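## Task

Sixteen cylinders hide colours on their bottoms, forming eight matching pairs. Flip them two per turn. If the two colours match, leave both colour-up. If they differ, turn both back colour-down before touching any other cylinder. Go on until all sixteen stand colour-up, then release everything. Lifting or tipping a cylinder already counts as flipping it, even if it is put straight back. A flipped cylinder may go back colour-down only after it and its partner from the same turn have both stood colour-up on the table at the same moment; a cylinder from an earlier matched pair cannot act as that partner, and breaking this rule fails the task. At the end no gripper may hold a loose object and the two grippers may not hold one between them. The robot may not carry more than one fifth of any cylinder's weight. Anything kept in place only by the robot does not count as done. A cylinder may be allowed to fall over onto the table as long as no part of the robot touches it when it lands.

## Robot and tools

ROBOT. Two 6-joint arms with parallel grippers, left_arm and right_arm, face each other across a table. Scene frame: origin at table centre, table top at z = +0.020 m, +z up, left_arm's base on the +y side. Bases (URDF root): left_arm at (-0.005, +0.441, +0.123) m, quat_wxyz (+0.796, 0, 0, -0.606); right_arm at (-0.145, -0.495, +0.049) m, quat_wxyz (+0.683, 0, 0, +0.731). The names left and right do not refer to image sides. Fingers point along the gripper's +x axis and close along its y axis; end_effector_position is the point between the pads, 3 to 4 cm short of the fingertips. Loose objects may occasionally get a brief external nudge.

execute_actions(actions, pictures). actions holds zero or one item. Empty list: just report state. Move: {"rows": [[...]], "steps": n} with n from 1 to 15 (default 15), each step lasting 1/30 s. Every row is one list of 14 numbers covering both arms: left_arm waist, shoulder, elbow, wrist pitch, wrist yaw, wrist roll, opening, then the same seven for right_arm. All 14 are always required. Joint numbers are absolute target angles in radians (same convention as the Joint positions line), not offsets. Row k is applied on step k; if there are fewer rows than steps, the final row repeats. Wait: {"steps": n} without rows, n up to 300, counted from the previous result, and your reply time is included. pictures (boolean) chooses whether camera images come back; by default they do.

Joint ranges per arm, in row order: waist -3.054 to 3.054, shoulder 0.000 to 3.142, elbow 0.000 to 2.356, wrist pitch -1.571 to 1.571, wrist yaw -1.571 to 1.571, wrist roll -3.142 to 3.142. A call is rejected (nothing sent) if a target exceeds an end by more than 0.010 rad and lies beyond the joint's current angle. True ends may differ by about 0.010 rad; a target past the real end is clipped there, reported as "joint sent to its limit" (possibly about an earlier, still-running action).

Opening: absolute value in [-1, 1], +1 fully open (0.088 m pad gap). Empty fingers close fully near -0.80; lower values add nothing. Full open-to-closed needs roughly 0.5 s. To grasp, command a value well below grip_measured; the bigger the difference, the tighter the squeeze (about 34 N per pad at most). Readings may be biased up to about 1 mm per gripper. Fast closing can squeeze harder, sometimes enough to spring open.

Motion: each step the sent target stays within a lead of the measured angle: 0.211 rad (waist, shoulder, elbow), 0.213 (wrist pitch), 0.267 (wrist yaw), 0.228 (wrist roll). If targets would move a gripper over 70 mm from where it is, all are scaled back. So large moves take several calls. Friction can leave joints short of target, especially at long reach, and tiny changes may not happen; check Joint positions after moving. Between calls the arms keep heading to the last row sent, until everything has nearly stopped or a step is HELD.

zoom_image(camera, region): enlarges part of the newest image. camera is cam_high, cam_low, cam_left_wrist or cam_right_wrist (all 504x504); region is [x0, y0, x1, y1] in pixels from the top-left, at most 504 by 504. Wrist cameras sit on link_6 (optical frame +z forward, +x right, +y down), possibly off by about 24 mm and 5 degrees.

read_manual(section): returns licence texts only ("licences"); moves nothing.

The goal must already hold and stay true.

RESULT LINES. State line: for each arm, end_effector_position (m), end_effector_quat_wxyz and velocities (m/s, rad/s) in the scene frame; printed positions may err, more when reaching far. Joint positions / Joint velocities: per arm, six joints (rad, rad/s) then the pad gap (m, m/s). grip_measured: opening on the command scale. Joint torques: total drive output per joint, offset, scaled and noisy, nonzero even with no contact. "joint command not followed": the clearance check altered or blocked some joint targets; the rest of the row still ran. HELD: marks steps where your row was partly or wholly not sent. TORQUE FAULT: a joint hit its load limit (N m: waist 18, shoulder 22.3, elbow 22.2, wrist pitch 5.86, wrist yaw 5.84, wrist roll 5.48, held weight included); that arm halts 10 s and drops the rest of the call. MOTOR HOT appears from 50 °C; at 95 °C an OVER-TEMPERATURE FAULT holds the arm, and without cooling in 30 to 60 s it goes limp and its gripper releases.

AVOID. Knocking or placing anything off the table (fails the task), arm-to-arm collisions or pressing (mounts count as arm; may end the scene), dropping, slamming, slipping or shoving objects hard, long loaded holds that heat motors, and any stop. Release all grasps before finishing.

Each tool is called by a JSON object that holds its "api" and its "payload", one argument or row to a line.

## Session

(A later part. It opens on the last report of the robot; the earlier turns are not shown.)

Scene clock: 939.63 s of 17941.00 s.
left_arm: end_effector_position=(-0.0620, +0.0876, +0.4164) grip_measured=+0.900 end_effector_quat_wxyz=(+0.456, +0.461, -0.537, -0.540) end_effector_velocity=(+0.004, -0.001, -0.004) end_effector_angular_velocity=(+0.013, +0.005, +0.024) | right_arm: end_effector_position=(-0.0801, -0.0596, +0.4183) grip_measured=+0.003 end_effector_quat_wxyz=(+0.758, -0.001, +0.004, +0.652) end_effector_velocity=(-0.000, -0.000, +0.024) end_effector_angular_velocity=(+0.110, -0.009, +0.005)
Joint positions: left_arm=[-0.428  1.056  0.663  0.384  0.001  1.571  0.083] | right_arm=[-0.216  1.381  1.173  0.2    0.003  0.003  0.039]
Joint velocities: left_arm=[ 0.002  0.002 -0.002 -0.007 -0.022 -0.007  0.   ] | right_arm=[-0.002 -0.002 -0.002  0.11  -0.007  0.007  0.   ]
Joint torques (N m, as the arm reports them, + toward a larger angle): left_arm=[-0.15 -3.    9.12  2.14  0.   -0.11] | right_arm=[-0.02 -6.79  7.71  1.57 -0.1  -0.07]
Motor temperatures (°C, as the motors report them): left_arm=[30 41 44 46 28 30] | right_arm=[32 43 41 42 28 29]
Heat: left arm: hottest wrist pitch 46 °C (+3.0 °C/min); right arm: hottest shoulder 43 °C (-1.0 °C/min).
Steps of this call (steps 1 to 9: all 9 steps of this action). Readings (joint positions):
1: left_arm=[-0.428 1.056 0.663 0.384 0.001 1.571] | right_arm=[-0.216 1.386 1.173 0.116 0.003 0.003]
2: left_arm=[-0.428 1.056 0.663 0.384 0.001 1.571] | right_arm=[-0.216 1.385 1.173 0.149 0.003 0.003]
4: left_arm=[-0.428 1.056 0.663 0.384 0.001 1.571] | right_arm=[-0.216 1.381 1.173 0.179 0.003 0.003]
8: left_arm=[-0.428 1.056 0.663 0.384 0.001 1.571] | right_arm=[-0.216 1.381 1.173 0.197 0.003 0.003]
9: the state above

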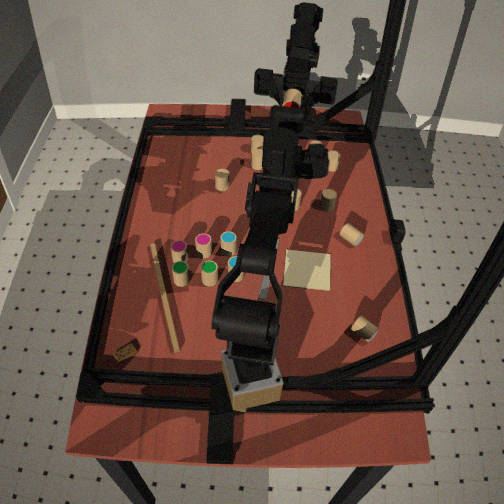

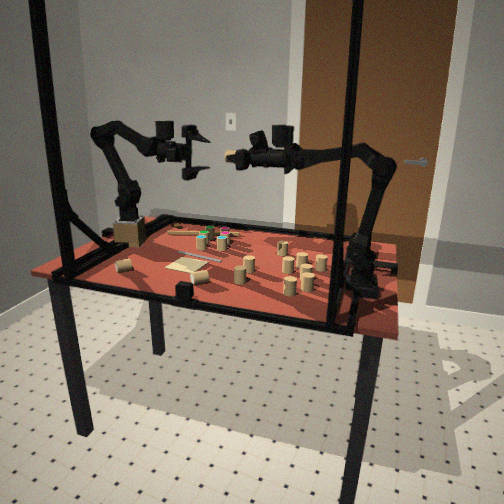

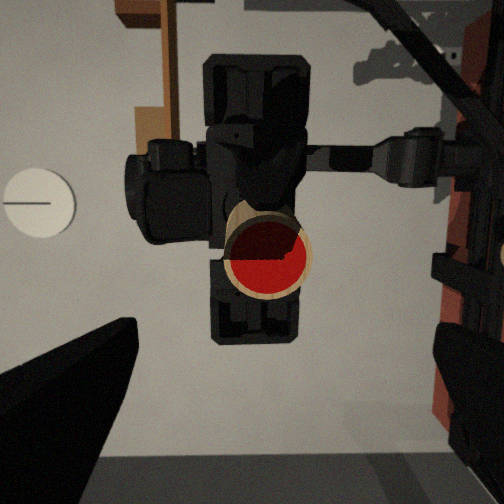

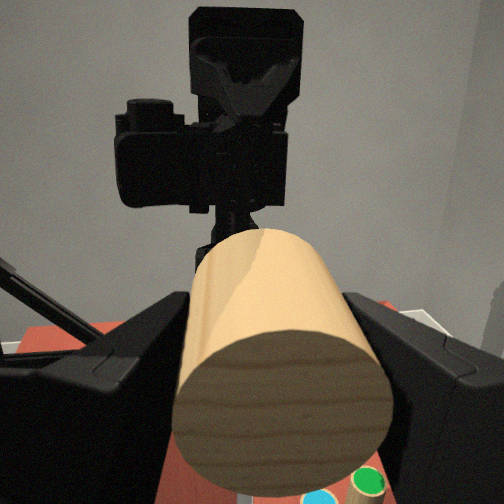

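{"api": "execute_actions", "payload": {
  "actions": [
    {"rows":[[-0.43,1.2,0.77,0.44,0,1.571,0.9,-0.216,1.379,1.172,0.207,0,0,-0.7],[-0.43,1.2,0.77,0.44,0,1.571,0.9,-0.216,1.379,1.172,0.207,0,0,-0.7],[-0.43,1.33,0.86,0.48,0,1.571,0.9,-0.216,1.379,1.172,0.207,0,0,-0.7],[-0.43,1.33,0.86,0.48,0,1.571,0.9,-0.216,1.379,1.172,0.207,0,0,-0.7],[-0.43,1.43,0.93,0.51,0,1.571,0.9,-0.216,1.379,1.172,0.207,0,0,-0.7],[-0.43,1.43,0.93,0.51,0,1.571,0.9,-0.216,1.379,1.172,0.207,0,0,-0.7],[-0.43,1.524,1.003,0.537,0,1.571,0.9,-0.216,1.379,1.172,0.207,0,0,-0.7]],"steps":14}
  ],
  "pictures": false
}}

{"api": "execute_actions", "payload": {
  "actions": [
    {"rows":[[-0.43,1.524,1.003,0.537,0,1.571,-0.7,-0.216,1.379,1.172,0.207,0,0,-0.7]],"steps":12}
  ],
  "pictures": false
}}

{"api": "execute_actions", "payload": {
  "actions": [
    {"rows":[[-0.43,1.524,1.003,0.537,0,1.571,-0.7,-0.216,1.379,1.172,0.207,0,0,0.6]],"steps":11}
  ],
  "pictures": false
}}

{"api": "execute_actions", "payload": {
  "actions": [
    {"rows":[[-0.43,1.43,0.93,0.51,0,1.571,-0.7,-0.216,1.379,1.172,0.207,0,0,0.6],[-0.43,1.33,0.86,0.48,0,1.571,-0.7,-0.216,1.379,1.172,0.207,0,0,0.6],[-0.43,1.2,0.77,0.44,0,1.571,-0.7,-0.216,1.379,1.172,0.207,0,0,0.6],[-0.43,1.058,0.672,0.386,0,1.571,-0.7,-0.216,1.379,1.172,0.207,0,0,0.6]],"steps":8}
  ],
  "pictures": false
}}

{"api": "execute_actions", "payload": {
  "actions": [
    {"rows":[[0.33,1.058,0.8,-0.87,0,1.571,-0.7,0.10,1.379,1.5,-1.31,0,0,0.6]],"steps":15}
  ],
  "pictures": false
}}

{"api": "execute_actions", "payload": {
  "actions": [
    {"rows":[[0.33,1.058,0.8,-0.87,0,1.571,-0.7,0.10,2.05,1.79,-1.31,0,0,0.6],[0.33,1.058,0.8,-0.87,0,1.571,-0.7,0.10,2.05,1.79,-1.31,0,0,0.6],[0.33,1.624,0.924,-0.871,0,1.571,-0.7,0.10,2.05,1.79,-1.31,0,0,0.6]],"steps":15}
  ],
  "pictures": false
}}

{"api": "execute_actions", "payload": {
  "actions": [
    {"rows":[[0.33,1.624,0.924,-0.871,0,1.571,-0.7,0.10,2.05,1.79,-1.31,0,0,0.6],[0.33,1.65,0.90,-0.83,0,1.571,-0.7,0.10,2.058,1.765,-1.278,0,0,0.6],[0.33,1.68,0.875,-0.78,0,1.571,-0.7,0.10,2.067,1.735,-1.239,0,0,0.6],[0.33,1.71,0.852,-0.73,0,1.571,-0.7,0.10,2.077,1.705,-1.199,0,0,0.6],[0.33,1.74,0.83,-0.68,0,1.571,-0.7,0.10,2.087,1.675,-1.159,0,0,0.6],[0.33,1.77,0.81,-0.63,0,1.571,-0.7,0.10,2.097,1.645,-1.119,0,0,0.6],[0.33,1.80,0.794,-0.58,0,1.571,-0.7,0.10,2.106,1.615,-1.08,0,0,0.6],[0.33,1.825,0.781,-0.54,0,1.571,-0.7,0.10,2.115,1.588,-1.044,0,0,0.6],[0.33,1.845,0.772,-0.51,0,1.571,-0.7,0.10,2.122,1.565,-1.014,0,0,0.6],[0.33,1.858,0.766,-0.49,0,1.571,-0.7,0.10,2.128,1.547,-0.99,0,0,0.6],[0.33,1.867,0.762,-0.477,0,1.571,-0.7,0.10,2.132,1.535,-0.974,0,0,0.6],[0.33,1.873,0.759,-0.468,0,1.571,-0.7,0.10,2.135,1.523,-0.964,0,0,0.6]],"steps":15}
  ],
  "pictures": false
}}

{"api": "execute_actions", "payload": {
  "actions": [
    {"rows":[[0.33,1.873,0.759,-0.468,0,1.571,-0.7,0.10,2.135,1.523,-0.964,0,0,0.6],[0.33,1.873,0.759,-0.468,0,1.571,-0.7,0.10,2.135,1.523,-0.964,0,0,0.6],[0.33,1.87,0.761,-0.47,0,1.571,0.35,0.10,2.135,1.523,-0.964,0,0,-0.7]],"steps":14}
  ],
  "pictures": false
}}

{"api": "execute_actions", "payload": {
  "actions": [
    {"rows":[[0.33,1.825,0.785,-0.55,0,1.571,0.35,0.10,2.115,1.588,-1.044,0,0,-0.7],[0.33,1.77,0.82,-0.637,0,1.571,0.35,0.10,2.09,1.66,-1.14,0,0,-0.7],[0.33,1.70,0.87,-0.75,0,1.571,0.35,0.10,2.07,1.73,-1.23,0,0,-0.7],[0.33,1.624,0.924,-0.871,0,1.571,0.35,0.10,2.05,1.79,-1.31,0,0,-0.7],[0.33,1.624,0.924,-0.871,0,1.571,0.35,0.10,2.05,1.79,-1.31,0,0,-0.7],[0.33,1.058,0.9,-0.87,0,1.571,0.35,0.10,1.379,1.79,-1.31,0,0,-0.7],[0.33,1.058,0.9,-0.87,0,1.571,0.35,0.10,1.379,1.79,-1.31,0,0,-0.7],[0.33,1.058,0.9,-0.87,0,1.571,0.35,0.10,1.379,1.79,-1.31,0,0,-0.7],[0.33,1.058,0.9,-0.87,0,1.571,0.35,0.10,1.379,1.79,-1.31,0,0,-0.7],[0.33,1.058,0.9,-0.87,0,1.571,0.35,-0.216,1.379,1.5,-0.8,0,0,-0.7],[-0.43,1.058,0.8,-0.3,0,1.571,0.9,-0.216,1.379,1.5,-0.8,0,0,-0.7]],"steps":15}
  ],
  "pictures": false
}}

{"api": "execute_actions", "payload": {
  "actions": [
    {"rows":[[-0.43,1.058,0.672,0.386,0,1.571,0.9,-0.216,1.379,1.5,-0.8,0,0,-0.7],[-0.43,1.058,0.672,0.386,0,1.571,0.9,-0.216,1.379,1.5,-0.8,0,0,-0.7],[-0.43,1.058,0.672,0.386,0,1.571,0.9,-0.216,1.379,1.5,-0.8,0,0,-0.7],[-0.43,1.058,0.672,0.386,0,1.571,0.9,-0.216,1.379,1.172,0.207,0,0,-0.7]],"steps":15}
  ],
  "pictures": false
}}

{"api": "execute_actions", "payload": {
  "actions": [
    {"rows":[[-0.43,1.058,0.672,0.386,0,1.571,0.9,-0.216,1.379,1.172,0.207,0,0,-0.7]],"steps":12}
  ]
}}

Scene clock: 960.33 s of 17941.00 s.
left_arm: end_effector_position=(-0.0794, -0.0197, +0.4152) grip_measured=+0.900 end_effector_quat_wxyz=(+0.456, +0.461, -0.537, -0.540) end_effector_velocity=(-0.001, -0.008, +0.044) end_effector_angular_velocity=(-0.127, +0.028, +0.005) | right_arm: end_effector_position=(-0.0801, -0.0595, +0.4188) grip_measured=+0.002 end_effector_quat_wxyz=(+0.758, -0.000, +0.002, +0.652) end_effector_velocity=(-0.002, -0.000, -0.002) end_effector_angular_velocity=(-0.008, -0.006, +0.020)
Joint positions: left_arm=[-0.428  1.521  0.984  0.53   0.001  1.571  0.083] | right_arm=[-0.216  1.381  1.172  0.205  0.003  0.003  0.039]
Joint velocities: left_arm=[-0.002  0.012  0.076  0.066 -0.007 -0.007 -0.   ] | right_arm=[-0.002 -0.002 -0.002 -0.007 -0.022 -0.007 -0.   ]
Joint torques (N m, as the arm reports them, + toward a larger angle): left_arm=[-0.15 -6.02  9.45  2.37  0.01 -0.11] | right_arm=[-0.05 -6.7   7.73  1.6  -0.12 -0.07]
Motor temperatures (°C, as the motors report them): left_arm=[30 40 45 46 28 30] | right_arm=[32 42 42 44 28 29]
Heat: left arm: hottest wrist pitch 46 °C (+2.0 °C/min); right arm: hottest wrist pitch 44 °C (+1.0 °C/min).
Steps of this call (steps 1 to 15: the robot went on to your last target; steps 16 to 607: nothing new was sent; steps 608 to 621: all 14 steps of this action). Readings (joint positions):
608: left_arm=[-0.428 1.077 0.679 0.391 0.001 1.571] | right_arm=[-0.216 1.381 1.172 0.205 0.003 0.003]
609: left_arm=[-0.428 1.111 0.705 0.413 0.001 1.571] | right_arm=[-0.216 1.381 1.172 0.205 0.003 0.003]
611: left_arm=[-0.428 1.217 0.786 0.452 0.001 1.571] | right_arm=[-0.216 1.381 1.172 0.205 0.003 0.003]
615: left_arm=[-0.428 1.427 0.934 0.510 0.001 1.571] | right_arm=[-0.216 1.381 1.172 0.205 0.003 0.003]
621: the state above

Scene clock: 960.73 s of 17941.00 s.
left_arm: end_effector_position=(-0.0795, -0.0206, +0.4212) grip_measured=+0.024 end_effector_quat_wxyz=(+0.461, +0.456, -0.541, -0.536) end_effector_velocity=(+0.000, +0.001, -0.005) end_effector_angular_velocity=(+0.023, +0.004, +0.005) | right_arm: end_effector_position=(-0.0801, -0.0595, +0.4189) grip_measured=+0.002 end_effector_quat_wxyz=(+0.758, -0.000, +0.002, +0.652) end_effector_velocity=(-0.000, -0.001, -0.002) end_effector_angular_velocity=(-0.006, +0.008, +0.005)
Joint positions: left_arm=[-0.428  1.521  0.995  0.535  0.001  1.571  0.04 ] | right_arm=[-0.216  1.381  1.172  0.205  0.003  0.003  0.039]
Joint velocities: left_arm=[-0.002 -0.002 -0.002 -0.022 -0.007 -0.007 -0.   ] | right_arm=[-0.002 -0.002 -0.002 -0.007 -0.007  0.007 -0.   ]
Joint torques (N m, as the arm reports them, + toward a larger angle): left_arm=[-0.12 -5.82  8.76  2.12  0.01 -0.12] | right_arm=[-0.04 -6.75  7.73  1.54 -0.09 -0.07]
Motor temperatures (°C, as the motors report them): left_arm=[30 40 45 46 28 30] | right_arm=[32 42 42 44 28 29]
Heat: left arm: hottest wrist pitch 46 °C (+2.0 °C/min); right arm: hottest wrist pitch 44 °C (+1.0 °C/min).
Steps of this call (steps 1 to 12: all 12 steps of this action). Readings (joint positions):
1: left_arm=[-0.428 1.521 0.987 0.532 0.001 1.571] | right_arm=[-0.216 1.381 1.172 0.205 0.003 0.003]
2: left_arm=[-0.428 1.521 0.990 0.535 0.001 1.571] | right_arm=[-0.216 1.381 1.172 0.205 0.003 0.003]
4: left_arm=[-0.428 1.521 0.994 0.536 0.001 1.571] | right_arm=[-0.216 1.381 1.172 0.205 0.003 0.003]
8: left_arm=[-0.428 1.521 0.995 0.535 0.001 1.571] | right_arm=[-0.216 1.381 1.172 0.205 0.003 0.003]
12: the state above

Scene clock: 961.10 s of 17941.00 s.
left_arm: end_effector_position=(-0.0795, -0.0206, +0.4213) grip_measured=+0.024 end_effector_quat_wxyz=(+0.461, +0.456, -0.541, -0.536) end_effector_velocity=(-0.002, +0.001, -0.002) end_effector_angular_velocity=(+0.008, +0.006, -0.010) | right_arm: end_effector_position=(-0.0802, -0.0595, +0.4189) grip_measured=+0.588 end_effector_quat_wxyz=(+0.758, -0.000, +0.002, +0.652) end_effector_velocity=(-0.002, -0.002, +0.004) end_effector_angular_velocity=(+0.011, -0.009, +0.010)
Joint positions: left_arm=[-0.428  1.521  0.995  0.535  0.001  1.571  0.04 ] | right_arm=[-0.216  1.381  1.172  0.205  0.002  0.003  0.068]
Joint velocities: left_arm=[-0.002 -0.002 -0.002 -0.007  0.007 -0.007 -0.   ] | right_arm=[ 0.002 -0.007 -0.002  0.007 -0.007 -0.007  0.175]
Joint torques (N m, as the arm reports them, + toward a larger angle): left_arm=[-0.13 -5.84  8.77  2.16  0.01 -0.12] | right_arm=[-0.07 -6.73  7.8   1.53 -0.11 -0.05]
Motor temperatures (°C, as the motors report them): left_arm=[30 40 45 46 28 30] | right_arm=[32 42 42 44 28 29]
Heat: left arm: hottest wrist pitch 46 °C (+2.0 °C/min); right arm: hottest wrist pitch 44 °C (+1.0 °C/min).
Steps of this call (steps 1 to 11: all 11 steps of this action). Readings (joint positions):
1: left_arm=[-0.428 1.521 0.995 0.535 0.001 1.571] | right_arm=[-0.216 1.381 1.172 0.205 0.003 0.003]
2: left_arm=[-0.428 1.521 0.995 0.535 0.001 1.571] | right_arm=[-0.216 1.381 1.172 0.205 0.003 0.003]
4: left_arm=[-0.428 1.521 0.995 0.535 0.001 1.571] | right_arm=[-0.216 1.381 1.172 0.205 0.003 0.003]
8: left_arm=[-0.428 1.521 0.995 0.535 0.001 1.571] | right_arm=[-0.216 1.381 1.172 0.205 0.002 0.003]
11: the state above

Scene clock: 961.37 s of 17941.00 s.
left_arm: end_effector_position=(-0.0647, +0.0718, +0.4059) grip_measured=+0.023 end_effector_quat_wxyz=(+0.446, +0.471, -0.528, -0.549) end_effector_velocity=(+0.036, +0.210, +0.198) end_effector_angular_velocity=(-0.667, +0.113, +0.020) | right_arm: end_effector_position=(-0.0802, -0.0595, +0.4189) grip_measured=+0.599 end_effector_quat_wxyz=(+0.758, -0.000, +0.002, +0.652) end_effector_velocity=(-0.002, -0.000, +0.001) end_effector_angular_velocity=(+0.006, -0.008, +0.020)
Joint positions: left_arm=[-0.428  1.134  0.694  0.394  0.001  1.571  0.04 ] | right_arm=[-0.216  1.381  1.172  0.205  0.002  0.003  0.068]
Joint velocities: left_arm=[-0.002 -1.062 -0.379 -0.007 -0.022 -0.007 -0.   ] | right_arm=[-0.002 -0.002 -0.002  0.007 -0.022 -0.007  0.   ]
Joint torques (N m, as the arm reports them, + toward a larger angle): left_arm=[-0.15 -3.61  8.84  2.38  0.01 -0.12] | right_arm=[-0.02 -6.82  7.76  1.53 -0.09 -0.04]
Motor temperatures (°C, as the motors report them): left_arm=[30 40 45 46 28 30] | right_arm=[32 42 42 44 28 29]
Heat: left arm: hottest wrist pitch 46 °C (+2.0 °C/min); right arm: hottest wrist pitch 44 °C (+1.0 °C/min).
Steps of this call (steps 1 to 8: all 8 steps of this action). Readings (joint positions):
1: left_arm=[-0.428 1.510 0.987 0.533 0.001 1.571] | right_arm=[-0.216 1.381 1.172 0.205 0.002 0.003]
2: left_arm=[-0.428 1.476 0.958 0.516 0.001 1.571] | right_arm=[-0.216 1.381 1.172 0.205 0.002 0.003]
4: left_arm=[-0.428 1.360 0.847 0.464 0.001 1.572] | right_arm=[-0.216 1.381 1.172 0.205 0.002 0.003]
8: the state above

Scene clock: 961.87 s of 17941.00 s.
left_arm: end_effector_position=(+0.1581, +0.1964, +0.2924) grip_measured=+0.023 end_effector_quat_wxyz=(+0.441, +0.706, -0.060, -0.551) end_effector_velocity=(-0.138, +0.294, -0.302) end_effector_angular_velocity=(+1.675, +1.129, +0.180) | right_arm: end_effector_position=(-0.2112, -0.1107, +0.3870) grip_measured=+0.600 end_effector_quat_wxyz=(+0.620, -0.207, +0.177, +0.736) end_effector_velocity=(+0.037, -0.205, -0.394) end_effector_angular_velocity=(-2.013, -0.352, -0.005)
Joint positions: left_arm=[ 0.318  1.062  0.795 -0.543 -0.004  1.572  0.04 ] | right_arm=[ 0.1    1.375  1.499 -0.675 -0.003  0.003  0.068]
Joint velocities: left_arm=[ 0.159 -0.007  0.002 -2.029 -0.007 -0.022  0.001] | right_arm=[-0.002  0.071 -0.002 -1.971  0.007 -0.007 -0.   ]
Joint torques (N m, as the arm reports them, + toward a larger angle): left_arm=[-0.19 -3.57  8.09  1.7   0.2  -0.13] | right_arm=[-0.03 -6.06  7.42  1.28  0.04 -0.05]
Motor temperatures (°C, as the motors report them): left_arm=[30 40 45 46 28 30] | right_arm=[32 42 42 44 28 29]
Heat: left arm: hottest wrist pitch 46 °C (+2.0 °C/min); right arm: hottest wrist pitch 44 °C (+1.0 °C/min).
Steps of this call (steps 1 to 15: all 15 steps of this action). Readings (joint positions):
1: left_arm=[-0.405 1.106 0.707 0.344 0.019 1.572] | right_arm=[-0.203 1.381 1.195 0.160 0.014 0.003]
2: left_arm=[-0.351 1.090 0.734 0.281 0.019 1.572] | right_arm=[-0.168 1.385 1.230 0.109 0.015 0.002]
4: left_arm=[-0.221 1.072 0.777 0.162 0.006 1.572] | right_arm=[-0.080 1.390 1.305 0.021 0.007 0.002]
8: left_arm=[0.030 1.061 0.795 -0.086 0.004 1.572] | right_arm=[0.077 1.385 1.461 -0.212 -0.006 0.002]
15: the state above

Scene clock: 962.37 s of 17941.00 s.
left_arm: end_effector_position=(+0.1395, +0.2283, +0.1587) grip_measured=+0.022 end_effector_quat_wxyz=(+0.205, +0.677, +0.210, -0.675) end_effector_velocity=(+0.008, -0.009, +0.005) end_effector_angular_velocity=(-0.022, -0.024, +0.010) | right_arm: end_effector_position=(-0.2117, -0.1076, +0.1579) grip_measured=+0.600 end_effector_quat_wxyz=(+0.454, -0.541, +0.459, +0.538) end_effector_velocity=(+0.009, -0.044, -0.173) end_effector_angular_velocity=(-0.639, -0.101, +0.029)
Joint positions: left_arm=[ 0.327  1.621  0.914 -0.871 -0.004  1.572  0.04 ] | right_arm=[ 0.1    2.054  1.774 -1.298 -0.003  0.003  0.068]
Joint velocities: left_arm=[ 0.002  0.007  0.032  0.007 -0.007 -0.007 -0.   ] | right_arm=[-0.007  0.432 -0.046 -0.168 -0.007 -0.037  0.   ]
Joint torques (N m, as the arm reports them, + toward a larger angle): left_arm=[ 0.2  -5.05  6.65  0.47  0.21 -0.07] | right_arm=[ -0.03 -14.41   8.16  -0.02   0.05  -0.07]
Motor temperatures (°C, as the motors report them): left_arm=[30 40 45 46 28 30] | right_arm=[32 42 42 44 28 29]
Heat: left arm: hottest wrist pitch 46 °C (+2.0 °C/min); right arm: hottest wrist pitch 44 °C (+1.0 °C/min).
Steps of this call (steps 1 to 15: all 15 steps of this action). Readings (joint positions):
1: left_arm=[0.322 1.062 0.795 -0.609 -0.004 1.572] | right_arm=[0.100 1.406 1.530 -0.765 -0.003 0.003]
2: left_arm=[0.323 1.062 0.795 -0.674 -0.004 1.572] | right_arm=[0.100 1.454 1.591 -0.823 -0.003 0.003]
4: left_arm=[0.325 1.152 0.850 -0.798 -0.004 1.572] | right_arm=[0.100 1.570 1.716 -0.930 -0.003 0.003]
8: left_arm=[0.327 1.407 0.916 -0.848 -0.004 1.572] | right_arm=[0.100 1.758 1.775 -1.151 -0.003 0.003]
15: the state above

Scene clock: 962.87 s of 17941.00 s.
left_arm: end_effector_position=(+0.1394, +0.2285, +0.0694) grip_measured=+0.022 end_effector_quat_wxyz=(+0.201, +0.675, +0.214, -0.676) end_effector_velocity=(+0.014, -0.020, -0.012) end_effector_angular_velocity=(-0.091, -0.071, +0.005) | right_arm: end_effector_position=(-0.2118, -0.1069, +0.0690) grip_measured=+0.600 end_effector_quat_wxyz=(+0.454, -0.542, +0.460, +0.537) end_effector_velocity=(+0.004, -0.024, -0.070) end_effector_angular_velocity=(-0.085, -0.007, +0.005)
Joint positions: left_arm=[ 0.328  1.866  0.762 -0.485 -0.004  1.572  0.04 ] | right_arm=[ 0.1    2.131  1.531 -0.982 -0.003  0.003  0.068]
Joint velocities: left_arm=[-0.002  0.037 -0.017  0.168 -0.007 -0.007 -0.   ] | right_arm=[-0.002  0.076 -0.178  0.168 -0.007 -0.007 -0.   ]
Joint torques (N m, as the arm reports them, + toward a larger angle): left_arm=[ 0.18 -5.27  4.08  0.58  0.21 -0.06] | right_arm=[ -0.07 -10.6    6.43   0.4    0.05  -0.07]
Motor temperatures (°C, as the motors report them): left_arm=[30 40 45 46 28 30] | right_arm=[32 42 42 44 28 29]
Heat: left arm: hottest wrist pitch 46 °C (+2.0 °C/min); right arm: hottest wrist pitch 44 °C (+1.0 °C/min).
Steps of this call (steps 1 to 15: all 15 steps of this action). Readings (joint positions):
1: left_arm=[0.327 1.621 0.916 -0.871 -0.004 1.572] | right_arm=[0.100 2.063 1.774 -1.302 -0.003 0.003]
2: left_arm=[0.328 1.624 0.915 -0.863 -0.004 1.572] | right_arm=[0.100 2.065 1.772 -1.300 -0.003 0.003]
4: left_arm=[0.328 1.646 0.898 -0.803 -0.004 1.572] | right_arm=[0.100 2.064 1.759 -1.258 -0.003 0.003]
8: left_arm=[0.328 1.755 0.827 -0.636 -0.004 1.572] | right_arm=[0.100 2.072 1.667 -1.125 -0.003 0.003]
15: the state above

Scene clock: 963.33 s of 17941.00 s.
left_arm: end_effector_position=(+0.1409, +0.2264, +0.0691) grip_measured=+0.350 end_effector_quat_wxyz=(+0.205, +0.677, +0.210, -0.675) end_effector_velocity=(-0.002, +0.001, +0.000) end_effector_angular_velocity=(+0.010, -0.002, -0.000) | right_arm: end_effector_position=(-0.2120, -0.1048, +0.0673) grip_measured=+0.002 end_effector_quat_wxyz=(+0.456, -0.540, +0.457, +0.540) end_effector_velocity=(-0.002, -0.004, +0.001) end_effector_angular_velocity=(-0.011, +0.020, +0.005)
Joint positions: left_arm=[ 0.328  1.867  0.762 -0.472 -0.004  1.572  0.056] | right_arm=[ 0.1    2.133  1.526 -0.965 -0.001  0.002  0.039]
Joint velocities: left_arm=[-0.007 -0.002 -0.002 -0.007 -0.007 -0.007 -0.018] | right_arm=[-0.002 -0.007 -0.007 -0.007 -0.022 -0.007 -0.   ]
Joint torques (N m, as the arm reports them, + toward a larger angle): left_arm=[ 0.21 -5.28  4.16  0.52  0.22 -0.07] | right_arm=[ -0.02 -10.1    5.51   0.14   0.01  -0.06]
Motor temperatures (°C, as the motors report them): left_arm=[30 41 45 45 28 30] | right_arm=[32 42 42 43 28 29]
Heat: left arm: hottest elbow 45 °C (+1.0 °C/min); right arm: hottest wrist pitch 43 °C (+0.0 °C/min).
Steps of this call (steps 1 to 14: all 14 steps of this action). Readings (joint positions):
1: left_arm=[0.328 1.867 0.762 -0.479 -0.004 1.572] | right_arm=[0.100 2.133 1.527 -0.977 -0.003 0.003]
2: left_arm=[0.328 1.867 0.762 -0.475 -0.004 1.572] | right_arm=[0.100 2.133 1.526 -0.973 -0.003 0.003]
4: left_arm=[0.328 1.867 0.762 -0.472 -0.004 1.572] | right_arm=[0.100 2.133 1.526 -0.967 -0.002 0.003]
8: left_arm=[0.328 1.867 0.762 -0.472 -0.004 1.572] | right_arm=[0.100 2.133 1.526 -0.966 -0.001 0.002]
14: the state above

Scene clock: 963.83 s of 17941.00 s.
left_arm: end_effector_position=(+0.0937, +0.1554, +0.2797) grip_measured=+0.852 end_effector_quat_wxyz=(+0.347, +0.697, -0.127, -0.614) end_effector_velocity=(-0.433, -0.386, +0.504) end_effector_angular_velocity=(-2.620, -0.905, -1.765) | right_arm: end_effector_position=(-0.1188, -0.0973, +0.2548) grip_measured=+0.003 end_effector_quat_wxyz=(+0.626, -0.352, +0.376, +0.585) end_effector_velocity=(+0.518, +0.045, +0.405) end_effector_angular_velocity=(+2.243, -0.245, -1.278)
Joint positions: left_arm=[ 0.062  1.144  0.825 -0.556 -0.005  1.573  0.081] | right_arm=[-0.135  1.67   1.558 -0.97   0.001  0.001  0.039]
Joint velocities: left_arm=[-1.775 -1.082 -0.149  1.839 -0.007 -0.007  0.038] | right_arm=[-1.253 -1.282 -0.72   1.692  0.095 -0.022  0.002]
Joint torques (N m, as the arm reports them, + toward a larger angle): left_arm=[-0.23 -2.93  6.07  1.64  0.19 -0.14] | right_arm=[  2.18 -12.72   7.65   1.03  -0.16  -0.02]
Motor temperatures (°C, as the motors report them): left_arm=[30 41 45 45 28 30] | right_arm=[32 43 42 43 28 29]
Heat: left arm: hottest elbow 45 °C (+1.0 °C/min); right arm: hottest shoulder 43 °C (+0.0 °C/min).
Steps of this call (steps 1 to 15: all 15 steps of this action). Readings (joint positions):
1: left_arm=[0.328 1.863 0.765 -0.485 -0.004 1.572] | right_arm=[0.100 2.133 1.535 -0.981 -0.001 0.002]
2: left_arm=[0.328 1.850 0.776 -0.532 -0.004 1.572] | right_arm=[0.100 2.133 1.560 -1.030 -0.001 0.002]
4: left_arm=[0.328 1.781 0.816 -0.669 -0.004 1.572] | right_arm=[0.100 2.130 1.639 -1.156 -0.001 0.002]
8: left_arm=[0.328 1.551 0.892 -0.821 -0.004 1.572] | right_arm=[0.100 2.018 1.737 -1.257 -0.001 0.002]
15: the state above

Scene clock: 964.33 s of 17941.00 s.
left_arm: end_effector_position=(-0.0615, +0.0865, +0.4121) grip_measured=+0.900 end_effector_quat_wxyz=(+0.448, +0.470, -0.529, -0.546) end_effector_velocity=(-0.007, +0.013, +0.124) end_effector_angular_velocity=(-0.529, +0.076, -0.030) | right_arm: end_effector_position=(-0.0809, -0.0669, +0.3456) grip_measured=+0.003 end_effector_quat_wxyz=(+0.749, -0.105, +0.122, +0.643) end_effector_velocity=(+0.023, +0.140, +0.426) end_effector_angular_velocity=(+2.033, -0.324, +0.007)
Joint positions: left_arm=[-0.426  1.06   0.675  0.346  0.002  1.572  0.083] | right_arm=[-0.217  1.396  1.164 -0.091  0.003  0.001  0.039]
Joint velocities: left_arm=[-0.022 -0.081 -0.007  0.462  0.007  0.007  0.   ] | right_arm=[-0.007 -0.002 -0.002  2.059 -0.007 -0.022 -0.   ]
Joint torques (N m, as the arm reports them, + toward a larger angle): left_arm=[-0.31 -2.93  7.55  1.93  0.   -0.15] | right_arm=[ 0.08 -8.58  8.75  1.89 -0.12  0.  ]
Motor temperatures (°C, as the motors report them): left_arm=[30 41 44 45 28 30] | right_arm=[32 43 42 43 28 29]
Heat: left arm: hottest wrist pitch 45 °C (+1.0 °C/min); right arm: hottest shoulder 43 °C (+0.0 °C/min).
Steps of this call (steps 1 to 15: all 15 steps of this action). Readings (joint positions):
1: left_arm=[0.000 1.111 0.800 -0.472 -0.005 1.573] | right_arm=[-0.171 1.627 1.538 -0.921 0.004 0.001]
2: left_arm=[-0.066 1.084 0.771 -0.402 -0.004 1.573] | right_arm=[-0.196 1.583 1.525 -0.886 0.006 0.001]
4: left_arm=[-0.196 1.064 0.718 -0.285 -0.005 1.573] | right_arm=[-0.217 1.485 1.484 -0.799 0.005 0.001]
8: left_arm=[-0.395 1.068 0.675 -0.028 0.003 1.572] | right_arm=[-0.217 1.355 1.291 -0.529 0.003 0.001]
15: the state above

Scene clock: 964.73 s of 17941.00 s.
left_arm: end_effector_position=(-0.0620, +0.0867, +0.4210) grip_measured=+0.900 end_effector_quat_wxyz=(+0.459, +0.459, -0.539, -0.538) end_effector_velocity=(-0.004, +0.000, -0.003) end_effector_angular_velocity=(+0.006, +0.021, -0.015) | right_arm: end_effector_position=(-0.0797, -0.0591, +0.4158) grip_measured=+0.002 end_effector_quat_wxyz=(+0.759, -0.004, +0.005, +0.652) end_effector_velocity=(-0.000, -0.002, +0.022) end_effector_angular_velocity=(+0.086, -0.035, +0.005)
Joint positions: left_arm=[-0.427  1.058  0.675  0.384  0.001  1.572  0.083] | right_arm=[-0.217  1.383  1.169  0.201  0.003  0.001  0.039]
Joint velocities: left_arm=[-0.007  0.002 -0.007  0.007  0.007 -0.022  0.   ] | right_arm=[-0.002 -0.007  0.002  0.081 -0.007 -0.022  0.   ]
Joint torques (N m, as the arm reports them, + toward a larger angle): left_arm=[-0.23 -3.31  7.55  2.14 -0.02 -0.13] | right_arm=[ 0.05 -6.98  8.15  1.61 -0.09  0.  ]
Motor temperatures (°C, as the motors report them): left_arm=[30 41 44 45 28 30] | right_arm=[32 43 42 43 28 29]
Heat: left arm: hottest wrist pitch 45 °C (+1.0 °C/min); right arm: hottest shoulder 43 °C (+0.0 °C/min).
Steps of this call (steps 1 to 12: all 12 steps of this action). Readings (joint positions):
1: left_arm=[-0.426 1.058 0.675 0.358 0.001 1.572] | right_arm=[-0.217 1.395 1.164 -0.020 0.003 0.001]
2: left_arm=[-0.427 1.058 0.675 0.366 0.001 1.572] | right_arm=[-0.217 1.393 1.165 0.047 0.003 0.001]
4: left_arm=[-0.427 1.058 0.675 0.374 0.001 1.572] | right_arm=[-0.217 1.388 1.168 0.137 0.003 0.001]
8: left_arm=[-0.427 1.058 0.675 0.382 0.001 1.572] | right_arm=[-0.217 1.383 1.169 0.191 0.003 0.001]
12: the state above

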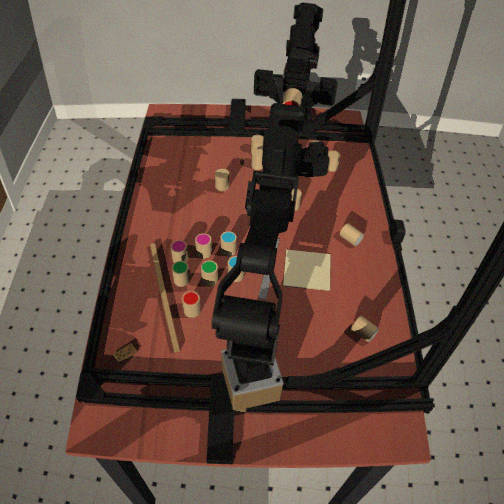

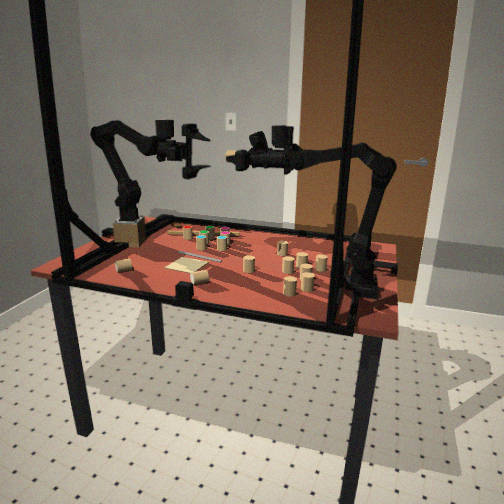

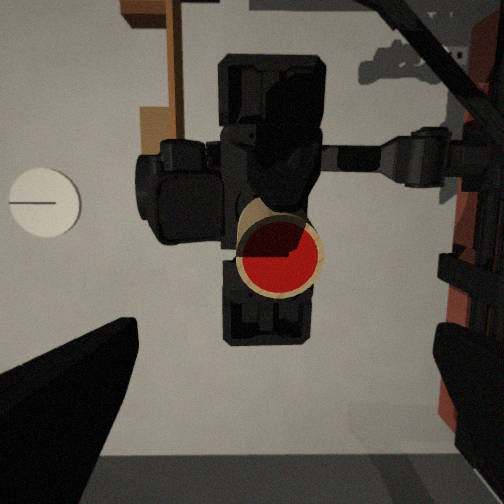

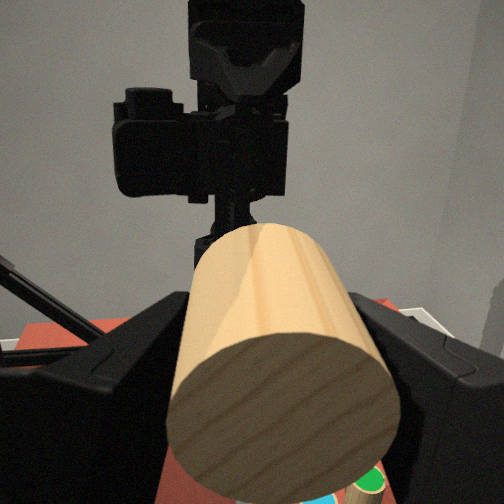

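{"api": "execute_actions", "payload": {
  "actions": [
    {"rows":[[-0.43,1.2,0.77,0.44,0,1.571,0.9,-0.216,1.379,1.172,0.207,0,0,-0.7],[-0.43,1.2,0.77,0.44,0,1.571,0.9,-0.216,1.379,1.172,0.207,0,0,-0.7],[-0.43,1.33,0.86,0.48,0,1.571,0.9,-0.216,1.379,1.172,0.207,0,0,-0.7],[-0.43,1.33,0.86,0.48,0,1.571,0.9,-0.216,1.379,1.172,0.207,0,0,-0.7],[-0.43,1.43,0.93,0.51,0,1.571,0.9,-0.216,1.379,1.172,0.207,0,0,-0.7],[-0.43,1.43,0.93,0.51,0,1.571,0.9,-0.216,1.379,1.172,0.207,0,0,-0.7],[-0.43,1.524,1.0,0.537,0,1.571,0.9,-0.216,1.379,1.172,0.207,0,0,-0.7]],"steps":14}
  ],
  "pictures": false
}}

{"api": "execute_actions", "payload": {
  "actions": [
    {"rows":[[-0.43,1.524,1.0,0.537,0,1.571,-0.7,-0.216,1.379,1.172,0.207,0,0,-0.7]],"steps":12}
  ],
  "pictures": false
}}

{"api": "execute_actions", "payload": {
  "actions": [
    {"rows":[[-0.43,1.524,1.0,0.537,0,1.571,-0.7,-0.216,1.379,1.172,0.207,0,0,0.6]],"steps":11}
  ],
  "pictures": false
}}

{"api": "execute_actions", "payload": {
  "actions": [
    {"rows":[[-0.43,1.43,0.93,0.51,0,1.571,-0.7,-0.216,1.379,1.172,0.207,0,0,0.6],[-0.43,1.33,0.86,0.48,0,1.571,-0.7,-0.216,1.379,1.172,0.207,0,0,0.6],[-0.43,1.2,0.77,0.44,0,1.571,-0.7,-0.216,1.379,1.172,0.207,0,0,0.6],[-0.43,1.058,0.672,0.386,0,1.571,-0.7,-0.216,1.379,1.172,0.207,0,0,0.6]],"steps":8}
  ],
  "pictures": false
}}

{"api": "execute_actions", "payload": {
  "actions": [
    {"rows":[[0.09,1.058,0.8,-0.87,0,1.571,-0.7,0.335,1.2,1.2,-1.188,0,0,0.6]],"steps":15}
  ],
  "pictures": false
}}

{"api": "execute_actions", "payload": {
  "actions": [
    {"rows":[[0.09,1.058,0.8,-0.87,0,1.571,-0.7,0.335,1.2,1.2,-1.188,0,0,0.6],[0.09,1.624,0.924,-0.871,0,1.571,-0.7,0.335,1.2,1.2,-1.188,0,0,0.6],[0.09,1.624,0.924,-0.871,0,1.571,-0.7,0.335,1.2,1.2,-1.188,0,0,0.6],[0.09,1.624,0.924,-0.871,0,1.571,-0.7,0.335,1.2,1.2,-1.188,0,0,0.6],[0.09,1.624,0.924,-0.871,0,1.571,-0.7,0.335,1.478,1.095,-1.188,0,0,0.6]],"steps":14}
  ],
  "pictures": false
}}

{"api": "execute_actions", "payload": {
  "actions": [
    {"rows":[[0.09,1.65,0.90,-0.83,0,1.571,-0.7,0.335,1.478,1.095,-1.188,0,0,0.6],[0.09,1.68,0.875,-0.78,0,1.571,-0.7,0.335,1.478,1.095,-1.188,0,0,0.6],[0.09,1.71,0.852,-0.73,0,1.571,-0.7,0.335,1.478,1.095,-1.188,0,0,0.6],[0.09,1.74,0.83,-0.68,0,1.571,-0.7,0.335,1.478,1.095,-1.188,0,0,0.6],[0.09,1.77,0.81,-0.63,0,1.571,-0.7,0.335,1.478,1.095,-1.188,0,0,0.6],[0.09,1.80,0.794,-0.58,0,1.571,-0.7,0.335,1.478,1.095,-1.188,0,0,0.6],[0.09,1.825,0.781,-0.54,0,1.571,-0.7,0.335,1.478,1.095,-1.188,0,0,0.6],[0.09,1.845,0.772,-0.51,0,1.571,-0.7,0.335,1.478,1.095,-1.188,0,0,0.6],[0.09,1.858,0.766,-0.49,0,1.571,-0.7,0.335,1.478,1.095,-1.188,0,0,0.6],[0.09,1.867,0.762,-0.477,0,1.571,-0.7,0.335,1.478,1.095,-1.188,0,0,0.6],[0.09,1.873,0.759,-0.468,0,1.571,-0.7,0.335,1.478,1.095,-1.188,0,0,0.6],[0.09,1.877,0.757,-0.462,0,1.571,-0.7,0.335,1.478,1.095,-1.188,0,0,0.6]],"steps":15}
  ],
  "pictures": false
}}

{"api": "execute_actions", "payload": {
  "actions": [
    {"rows":[[0.09,1.877,0.757,-0.462,0,1.571,-0.7,0.335,1.478,1.095,-1.188,0,0,0.6],[0.09,1.872,0.76,-0.466,0,1.571,0.35,0.335,1.478,1.095,-1.188,0,0,0.6]],"steps":12}
  ]
}}

Scene clock: 982.33 s of 17941.00 s.
left_arm: end_effector_position=(-0.0792, -0.0195, +0.4138) grip_measured=+0.900 end_effector_quat_wxyz=(+0.456, +0.461, -0.536, -0.540) end_effector_velocity=(-0.003, -0.007, +0.046) end_effector_angular_velocity=(-0.131, +0.028, +0.000) | right_arm: end_effector_position=(-0.0797, -0.0591, +0.4165) grip_measured=+0.002 end_effector_quat_wxyz=(+0.759, -0.003, +0.004, +0.652) end_effector_velocity=(+0.000, +0.001, -0.004) end_effector_angular_velocity=(-0.015, -0.020, -0.005)
Joint positions: left_arm=[-0.428  1.521  0.981  0.53   0.001  1.572  0.083] | right_arm=[-0.217  1.383  1.169  0.205  0.003  0.001  0.039]
Joint velocities: left_arm=[-0.007  0.007  0.076  0.066 -0.007 -0.007 -0.   ] | right_arm=[ 0.002  0.002 -0.002 -0.007  0.007 -0.022  0.   ]
Joint torques (N m, as the arm reports them, + toward a larger angle): left_arm=[-0.22 -5.99  9.46  2.36 -0.02 -0.14] | right_arm=[ 0.07 -7.01  8.1   1.58 -0.1   0.01]
Motor temperatures (°C, as the motors report them): left_arm=[30 40 44 46 28 30] | right_arm=[32 42 42 44 28 29]
Heat: left arm: hottest wrist pitch 46 °C (+1.0 °C/min); right arm: hottest wrist pitch 44 °C (+0.0 °C/min).
Steps of this call (steps 1 to 15: the robot went on to your last target; steps 16 to 514: nothing new was sent; steps 515 to 528: all 14 steps of this action). Readings (joint positions):
515: left_arm=[-0.428 1.079 0.687 0.392 0.001 1.572] | right_arm=[-0.217 1.383 1.169 0.205 0.003 0.001]
516: left_arm=[-0.428 1.113 0.711 0.415 0.001 1.572] | right_arm=[-0.217 1.383 1.169 0.205 0.003 0.001]
518: left_arm=[-0.428 1.218 0.788 0.453 0.001 1.572] | right_arm=[-0.217 1.383 1.169 0.205 0.003 0.001]
522: left_arm=[-0.428 1.428 0.932 0.511 0.001 1.572] | right_arm=[-0.217 1.383 1.169 0.205 0.003 0.001]
528: the state above

Scene clock: 982.73 s of 17941.00 s.
left_arm: end_effector_position=(-0.0794, -0.0204, +0.4202) grip_measured=+0.021 end_effector_quat_wxyz=(+0.460, +0.457, -0.540, -0.536) end_effector_velocity=(-0.002, +0.000, -0.004) end_effector_angular_velocity=(+0.013, +0.005, -0.000) | right_arm: end_effector_position=(-0.0797, -0.0591, +0.4166) grip_measured=+0.002 end_effector_quat_wxyz=(+0.759, -0.003, +0.004, +0.652) end_effector_velocity=(-0.000, -0.001, -0.002) end_effector_angular_velocity=(-0.008, -0.006, +0.005)
Joint positions: left_arm=[-0.428  1.521  0.992  0.537  0.001  1.572  0.04 ] | right_arm=[-0.217  1.383  1.169  0.205  0.003  0.001  0.039]
Joint velocities: left_arm=[-0.007  0.002 -0.002 -0.007 -0.007 -0.007 -0.   ] | right_arm=[-0.002 -0.002 -0.002 -0.007 -0.007 -0.007 -0.   ]
Joint torques (N m, as the arm reports them, + toward a larger angle): left_arm=[-0.16 -5.86  8.67  2.06  0.   -0.14] | right_arm=[ 0.01 -7.05  8.02  1.57 -0.1   0.01]
Motor temperatures (°C, as the motors report them): left_arm=[30 40 44 46 28 30] | right_arm=[32 42 42 45 28 29]
Heat: left arm: hottest wrist pitch 46 °C (+1.0 °C/min); right arm: hottest wrist pitch 45 °C (+1.0 °C/min).
Steps of this call (steps 1 to 12: all 12 steps of this action). Readings (joint positions):
1: left_arm=[-0.428 1.521 0.984 0.532 0.001 1.572] | right_arm=[-0.217 1.383 1.169 0.205 0.003 0.001]
2: left_arm=[-0.428 1.521 0.986 0.535 0.001 1.572] | right_arm=[-0.217 1.383 1.169 0.205 0.003 0.001]
4: left_arm=[-0.428 1.521 0.991 0.537 0.001 1.572] | right_arm=[-0.217 1.383 1.169 0.205 0.003 0.001]
8: left_arm=[-0.428 1.521 0.992 0.537 0.001 1.572] | right_arm=[-0.217 1.383 1.169 0.205 0.003 0.001]
12: the state above

Scene clock: 983.10 s of 17941.00 s.
left_arm: end_effector_position=(-0.0794, -0.0204, +0.4202) grip_measured=+0.021 end_effector_quat_wxyz=(+0.460, +0.457, -0.540, -0.536) end_effector_velocity=(-0.002, +0.002, -0.002) end_effector_angular_velocity=(+0.006, -0.008, -0.010) | right_arm: end_effector_position=(-0.0798, -0.0591, +0.4168) grip_measured=+0.584 end_effector_quat_wxyz=(+0.758, -0.002, +0.003, +0.652) end_effector_velocity=(-0.004, +0.000, -0.002) end_effector_angular_velocity=(-0.006, +0.009, +0.034)
Joint positions: left_arm=[-0.428  1.521  0.992  0.536  0.001  1.572  0.04 ] | right_arm=[-0.217  1.383  1.169  0.206  0.002  0.001  0.068]
Joint velocities: left_arm=[-0.002 -0.007 -0.007 -0.007  0.007  0.007 -0.   ] | right_arm=[-0.002 -0.002 -0.002 -0.007 -0.037  0.007  0.174]
Joint torques (N m, as the arm reports them, + toward a larger angle): left_arm=[-0.13 -5.8   8.72  2.09  0.01 -0.12] | right_arm=[ 0.03 -7.1   8.12  1.52 -0.07  0.01]
Motor temperatures (°C, as the motors report them): left_arm=[30 40 44 46 28 30] | right_arm=[32 42 42 45 28 29]
Heat: left arm: hottest wrist pitch 46 °C (+1.0 °C/min); right arm: hottest wrist pitch 45 °C (+1.0 °C/min).
Steps of this call (steps 1 to 11: all 11 steps of this action). Readings (joint positions):
1: left_arm=[-0.428 1.521 0.992 0.537 0.001 1.572] | right_arm=[-0.217 1.383 1.169 0.205 0.003 0.001]
2: left_arm=[-0.428 1.521 0.992 0.537 0.001 1.572] | right_arm=[-0.217 1.383 1.169 0.205 0.003 0.001]
4: left_arm=[-0.428 1.521 0.992 0.537 0.001 1.572] | right_arm=[-0.217 1.383 1.169 0.205 0.003 0.001]
8: left_arm=[-0.428 1.521 0.992 0.536 0.001 1.572] | right_arm=[-0.217 1.383 1.169 0.205 0.002 0.001]
11: the state above

Scene clock: 983.37 s of 17941.00 s.
left_arm: end_effector_position=(-0.0647, +0.0714, +0.4055) grip_measured=+0.021 end_effector_quat_wxyz=(+0.445, +0.471, -0.528, -0.549) end_effector_velocity=(+0.033, +0.219, +0.201) end_effector_angular_velocity=(-0.679, +0.131, -0.009) | right_arm: end_effector_position=(-0.0798, -0.0592, +0.4169) grip_measured=+0.599 end_effector_quat_wxyz=(+0.758, -0.002, +0.003, +0.652) end_effector_velocity=(+0.002, -0.001, +0.001) end_effector_angular_velocity=(+0.006, -0.008, +0.000)
Joint positions: left_arm=[-0.428  1.136  0.694  0.394  0.001  1.572  0.04 ] | right_arm=[-0.217  1.383  1.169  0.206  0.002  0.001  0.068]
Joint velocities: left_arm=[-0.002 -1.101 -0.403 -0.007  0.007 -0.022 -0.   ] | right_arm=[-0.007 -0.002 -0.002  0.007 -0.007 -0.007  0.   ]
Joint torques (N m, as the arm reports them, + toward a larger angle): left_arm=[-0.19 -3.68  8.97  2.4   0.01 -0.12] | right_arm=[ 0.04 -6.99  8.03  1.51 -0.09  0.01]
Motor temperatures (°C, as the motors report them): left_arm=[30 40 44 46 28 30] | right_arm=[32 42 42 45 28 29]
Heat: left arm: hottest wrist pitch 46 °C (+1.0 °C/min); right arm: hottest wrist pitch 45 °C (+1.0 °C/min).
Steps of this call (steps 1 to 8: all 8 steps of this action). Readings (joint positions):
1: left_arm=[-0.428 1.509 0.984 0.532 0.001 1.572] | right_arm=[-0.217 1.383 1.169 0.206 0.002 0.001]
2: left_arm=[-0.428 1.476 0.956 0.515 0.001 1.572] | right_arm=[-0.217 1.383 1.169 0.206 0.002 0.001]
4: left_arm=[-0.428 1.361 0.847 0.465 0.001 1.572] | right_arm=[-0.217 1.383 1.169 0.206 0.002 0.001]
8: the state above

Scene clock: 983.87 s of 17941.00 s.
left_arm: end_effector_position=(+0.0966, +0.1671, +0.2911) grip_measured=+0.020 end_effector_quat_wxyz=(+0.370, +0.695, -0.138, -0.600) end_effector_velocity=(-0.109, +0.306, -0.299) end_effector_angular_velocity=(+1.890, +0.712, +0.017) | right_arm: end_effector_position=(-0.2795, -0.1786, +0.3245) grip_measured=+0.600 end_effector_quat_wxyz=(+0.522, -0.268, +0.179, +0.790) end_effector_velocity=(+0.107, -0.242, -0.341) end_effector_angular_velocity=(-1.814, -0.795, -0.022)
Joint positions: left_arm=[ 0.085  1.061  0.796 -0.557 -0.004  1.573  0.04 ] | right_arm=[ 0.331  1.205  1.2   -0.651 -0.004  0.001  0.068]
Joint velocities: left_arm=[ 0.017 -0.007  0.002 -2.029  0.007 -0.007 -0.   ] | right_arm=[ 0.002 -0.002  0.002 -1.985  0.037 -0.007 -0.   ]
Joint torques (N m, as the arm reports them, + toward a larger angle): left_arm=[ 0.26 -3.36  8.13  1.65  0.22 -0.13] | right_arm=[ 0.17 -5.36  7.42  1.11  0.04  0.  ]
Motor temperatures (°C, as the motors report them): left_arm=[30 40 44 46 28 30] | right_arm=[32 42 42 45 28 29]
Heat: left arm: hottest wrist pitch 46 °C (+1.0 °C/min); right arm: hottest wrist pitch 45 °C (+1.0 °C/min).
Steps of this call (steps 1 to 15: all 15 steps of this action). Readings (joint positions):
1: left_arm=[-0.406 1.108 0.707 0.344 0.019 1.572] | right_arm=[-0.206 1.368 1.172 0.175 0.012 0.001]
2: left_arm=[-0.351 1.091 0.734 0.281 0.019 1.572] | right_arm=[-0.172 1.347 1.173 0.117 0.015 0.000]
4: left_arm=[-0.222 1.072 0.777 0.164 0.006 1.572] | right_arm=[-0.076 1.298 1.175 0.022 0.007 0.000]
8: left_arm=[0.016 1.060 0.795 -0.092 -0.003 1.572] | right_arm=[0.150 1.220 1.195 -0.194 0.003 0.000]
15: the state above

Scene clock: 984.33 s of 17941.00 s.
left_arm: end_effector_position=(+0.0848, +0.2002, +0.1586) grip_measured=+0.020 end_effector_quat_wxyz=(+0.122, +0.697, +0.128, -0.695) end_effector_velocity=(+0.005, -0.005, +0.004) end_effector_angular_velocity=(-0.004, -0.025, +0.005) | right_arm: end_effector_position=(-0.2412, -0.2700, +0.1578) grip_measured=+0.600 end_effector_quat_wxyz=(+0.389, -0.590, +0.393, +0.588) end_effector_velocity=(+0.002, -0.010, -0.005) end_effector_angular_velocity=(-0.055, -0.015, +0.010)
Joint positions: left_arm=[ 0.087  1.621  0.914 -0.871 -0.004  1.572  0.04 ] | right_arm=[ 0.332  1.483  1.086 -1.18  -0.003  0.001  0.068]
Joint velocities: left_arm=[-0.002  0.007  0.027 -0.007 -0.022 -0.007 -0.   ] | right_arm=[ 0.002  0.012 -0.007 -0.037 -0.007 -0.007  0.   ]
Joint torques (N m, as the arm reports them, + toward a larger angle): left_arm=[ 0.23 -5.11  6.75  0.49  0.23 -0.08] | right_arm=[ 0.22 -6.43  7.29  0.1   0.05 -0.01]
Motor temperatures (°C, as the motors report them): left_arm=[30 40 44 46 28 30] | right_arm=[32 42 42 44 28 29]
Heat: left arm: hottest wrist pitch 46 °C (+1.0 °C/min); right arm: hottest wrist pitch 44 °C (+1.0 °C/min).
Steps of this call (steps 1 to 14: all 14 steps of this action). Readings (joint positions):
1: left_arm=[0.086 1.061 0.796 -0.624 -0.004 1.573] | right_arm=[0.331 1.205 1.200 -0.716 -0.003 0.001]
2: left_arm=[0.086 1.091 0.815 -0.705 -0.004 1.573] | right_arm=[0.331 1.206 1.200 -0.781 -0.003 0.001]
4: left_arm=[0.086 1.207 0.876 -0.781 -0.004 1.572] | right_arm=[0.331 1.206 1.200 -0.916 -0.003 0.001]
8: left_arm=[0.087 1.458 0.916 -0.851 -0.004 1.572] | right_arm=[0.331 1.324 1.164 -1.082 -0.003 0.001]
14: the state above

Scene clock: 984.83 s of 17941.00 s.
left_arm: end_effector_position=(+0.0852, +0.1996, +0.0702) grip_measured=+0.019 end_effector_quat_wxyz=(+0.120, +0.697, +0.130, -0.695) end_effector_velocity=(+0.016, -0.041, -0.001) end_effector_angular_velocity=(-0.192, -0.079, -0.010) | right_arm: end_effector_position=(-0.2410, -0.2706, +0.1590) grip_measured=+0.600 end_effector_quat_wxyz=(+0.388, -0.591, +0.393, +0.587) end_effector_velocity=(+0.000, -0.002, +0.001) end_effector_angular_velocity=(-0.005, +0.006, +0.019)
Joint positions: left_arm=[ 0.088  1.863  0.763 -0.485 -0.004  1.572  0.04 ] | right_arm=[ 0.333  1.482  1.089 -1.187 -0.003  0.001  0.068]
Joint velocities: left_arm=[-0.002 -0.002 -0.007  0.212 -0.007  0.007 -0.   ] | right_arm=[-0.002 -0.007 -0.002 -0.007 -0.007 -0.022 -0.   ]
Joint torques (N m, as the arm reports them, + toward a larger angle): left_arm=[ 0.17 -4.28  3.77  1.32  0.22 -0.08] | right_arm=[ 0.17 -6.05  6.72 -0.03  0.03 -0.01]
Motor temperatures (°C, as the motors report them): left_arm=[30 40 44 46 28 30] | right_arm=[32 42 42 44 28 29]
Heat: left arm: hottest wrist pitch 46 °C (+1.0 °C/min); right arm: hottest wrist pitch 44 °C (+1.0 °C/min).
Steps of this call (steps 1 to 15: all 15 steps of this action). Readings (joint positions):
1: left_arm=[0.087 1.623 0.914 -0.864 -0.004 1.572] | right_arm=[0.332 1.483 1.087 -1.180 -0.003 0.001]
2: left_arm=[0.087 1.630 0.908 -0.839 -0.004 1.572] | right_arm=[0.332 1.482 1.089 -1.182 -0.003 0.001]
4: left_arm=[0.088 1.666 0.885 -0.761 -0.004 1.572] | right_arm=[0.333 1.482 1.089 -1.185 -0.003 0.001]
8: left_arm=[0.088 1.786 0.808 -0.597 -0.004 1.572] | right_arm=[0.333 1.482 1.089 -1.186 -0.003 0.001]
15: the state above

Scene clock: 985.23 s of 17941.00 s.
left_arm: end_effector_position=(+0.0864, +0.1964, +0.0695) grip_measured=+0.367 end_effector_quat_wxyz=(+0.125, +0.697, +0.125, -0.694) end_effector_velocity=(+0.000, +0.004, +0.001) end_effector_angular_velocity=(+0.015, -0.018, +0.000) | right_arm: end_effector_position=(-0.2410, -0.2706, +0.1590) grip_measured=+0.600 end_effector_quat_wxyz=(+0.388, -0.591, +0.393, +0.587) end_effector_velocity=(+0.000, -0.002, -0.000) end_effector_angular_velocity=(-0.010, +0.004, -0.010)
Joint positions: left_arm=[ 0.088  1.866  0.763 -0.467 -0.004  1.572  0.057] | right_arm=[ 0.333  1.482  1.089 -1.187 -0.003  0.001  0.068]
Joint velocities: left_arm=[-0.007 -0.007 -0.007 -0.007 -0.022 -0.007 -0.035] | right_arm=[-0.002 -0.002 -0.002 -0.007 -0.007  0.007 -0.   ]
Joint torques (N m, as the arm reports them, + toward a larger angle): left_arm=[ 0.14 -4.98  3.99  0.51  0.23 -0.08] | right_arm=[ 0.17 -6.11  6.75  0.02  0.05 -0.03]
Motor temperatures (°C, as the motors report them): left_arm=[30 40 44 45 28 30] | right_arm=[32 42 42 44 28 29]
Heat: left arm: hottest wrist pitch 45 °C (+0.0 °C/min); right arm: hottest wrist pitch 44 °C (+1.0 °C/min).
Steps of this call (steps 1 to 12: all 12 steps of this action). Readings (joint positions):
1: left_arm=[0.088 1.863 0.763 -0.478 -0.004 1.572] | right_arm=[0.333 1.482 1.089 -1.187 -0.003 0.001]
2: left_arm=[0.088 1.863 0.763 -0.477 -0.004 1.572] | right_arm=[0.333 1.482 1.089 -1.187 -0.003 0.001]
4: left_arm=[0.088 1.863 0.763 -0.477 -0.004 1.572] | right_arm=[0.333 1.482 1.089 -1.187 -0.003 0.001]
8: left_arm=[0.088 1.864 0.763 -0.467 -0.004 1.572] | right_arm=[0.333 1.482 1.089 -1.187 -0.003 0.001]
12: the state above

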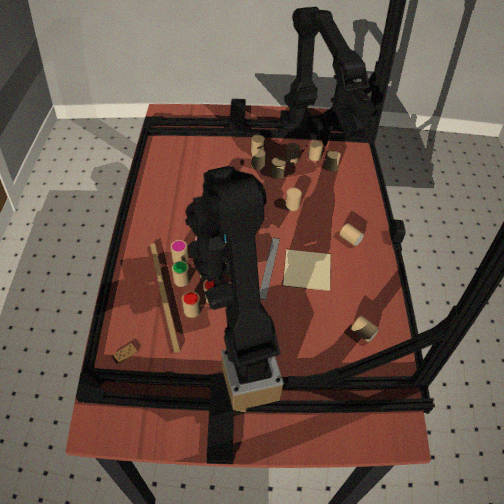

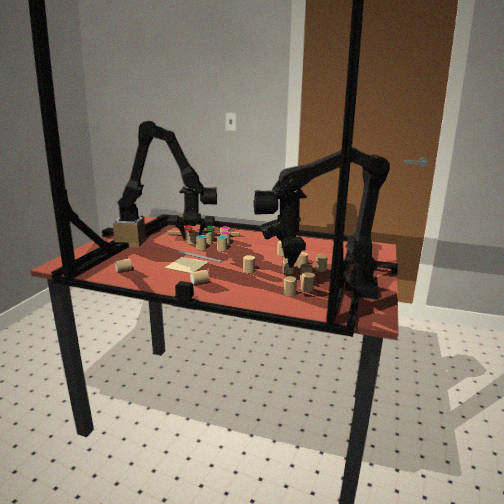

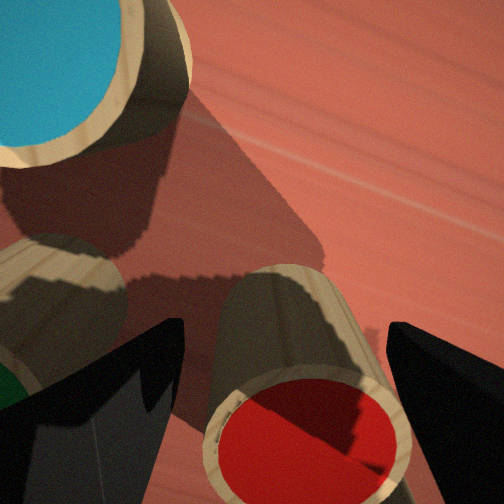

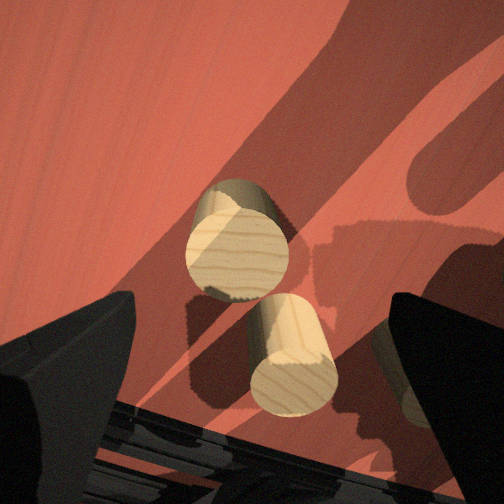

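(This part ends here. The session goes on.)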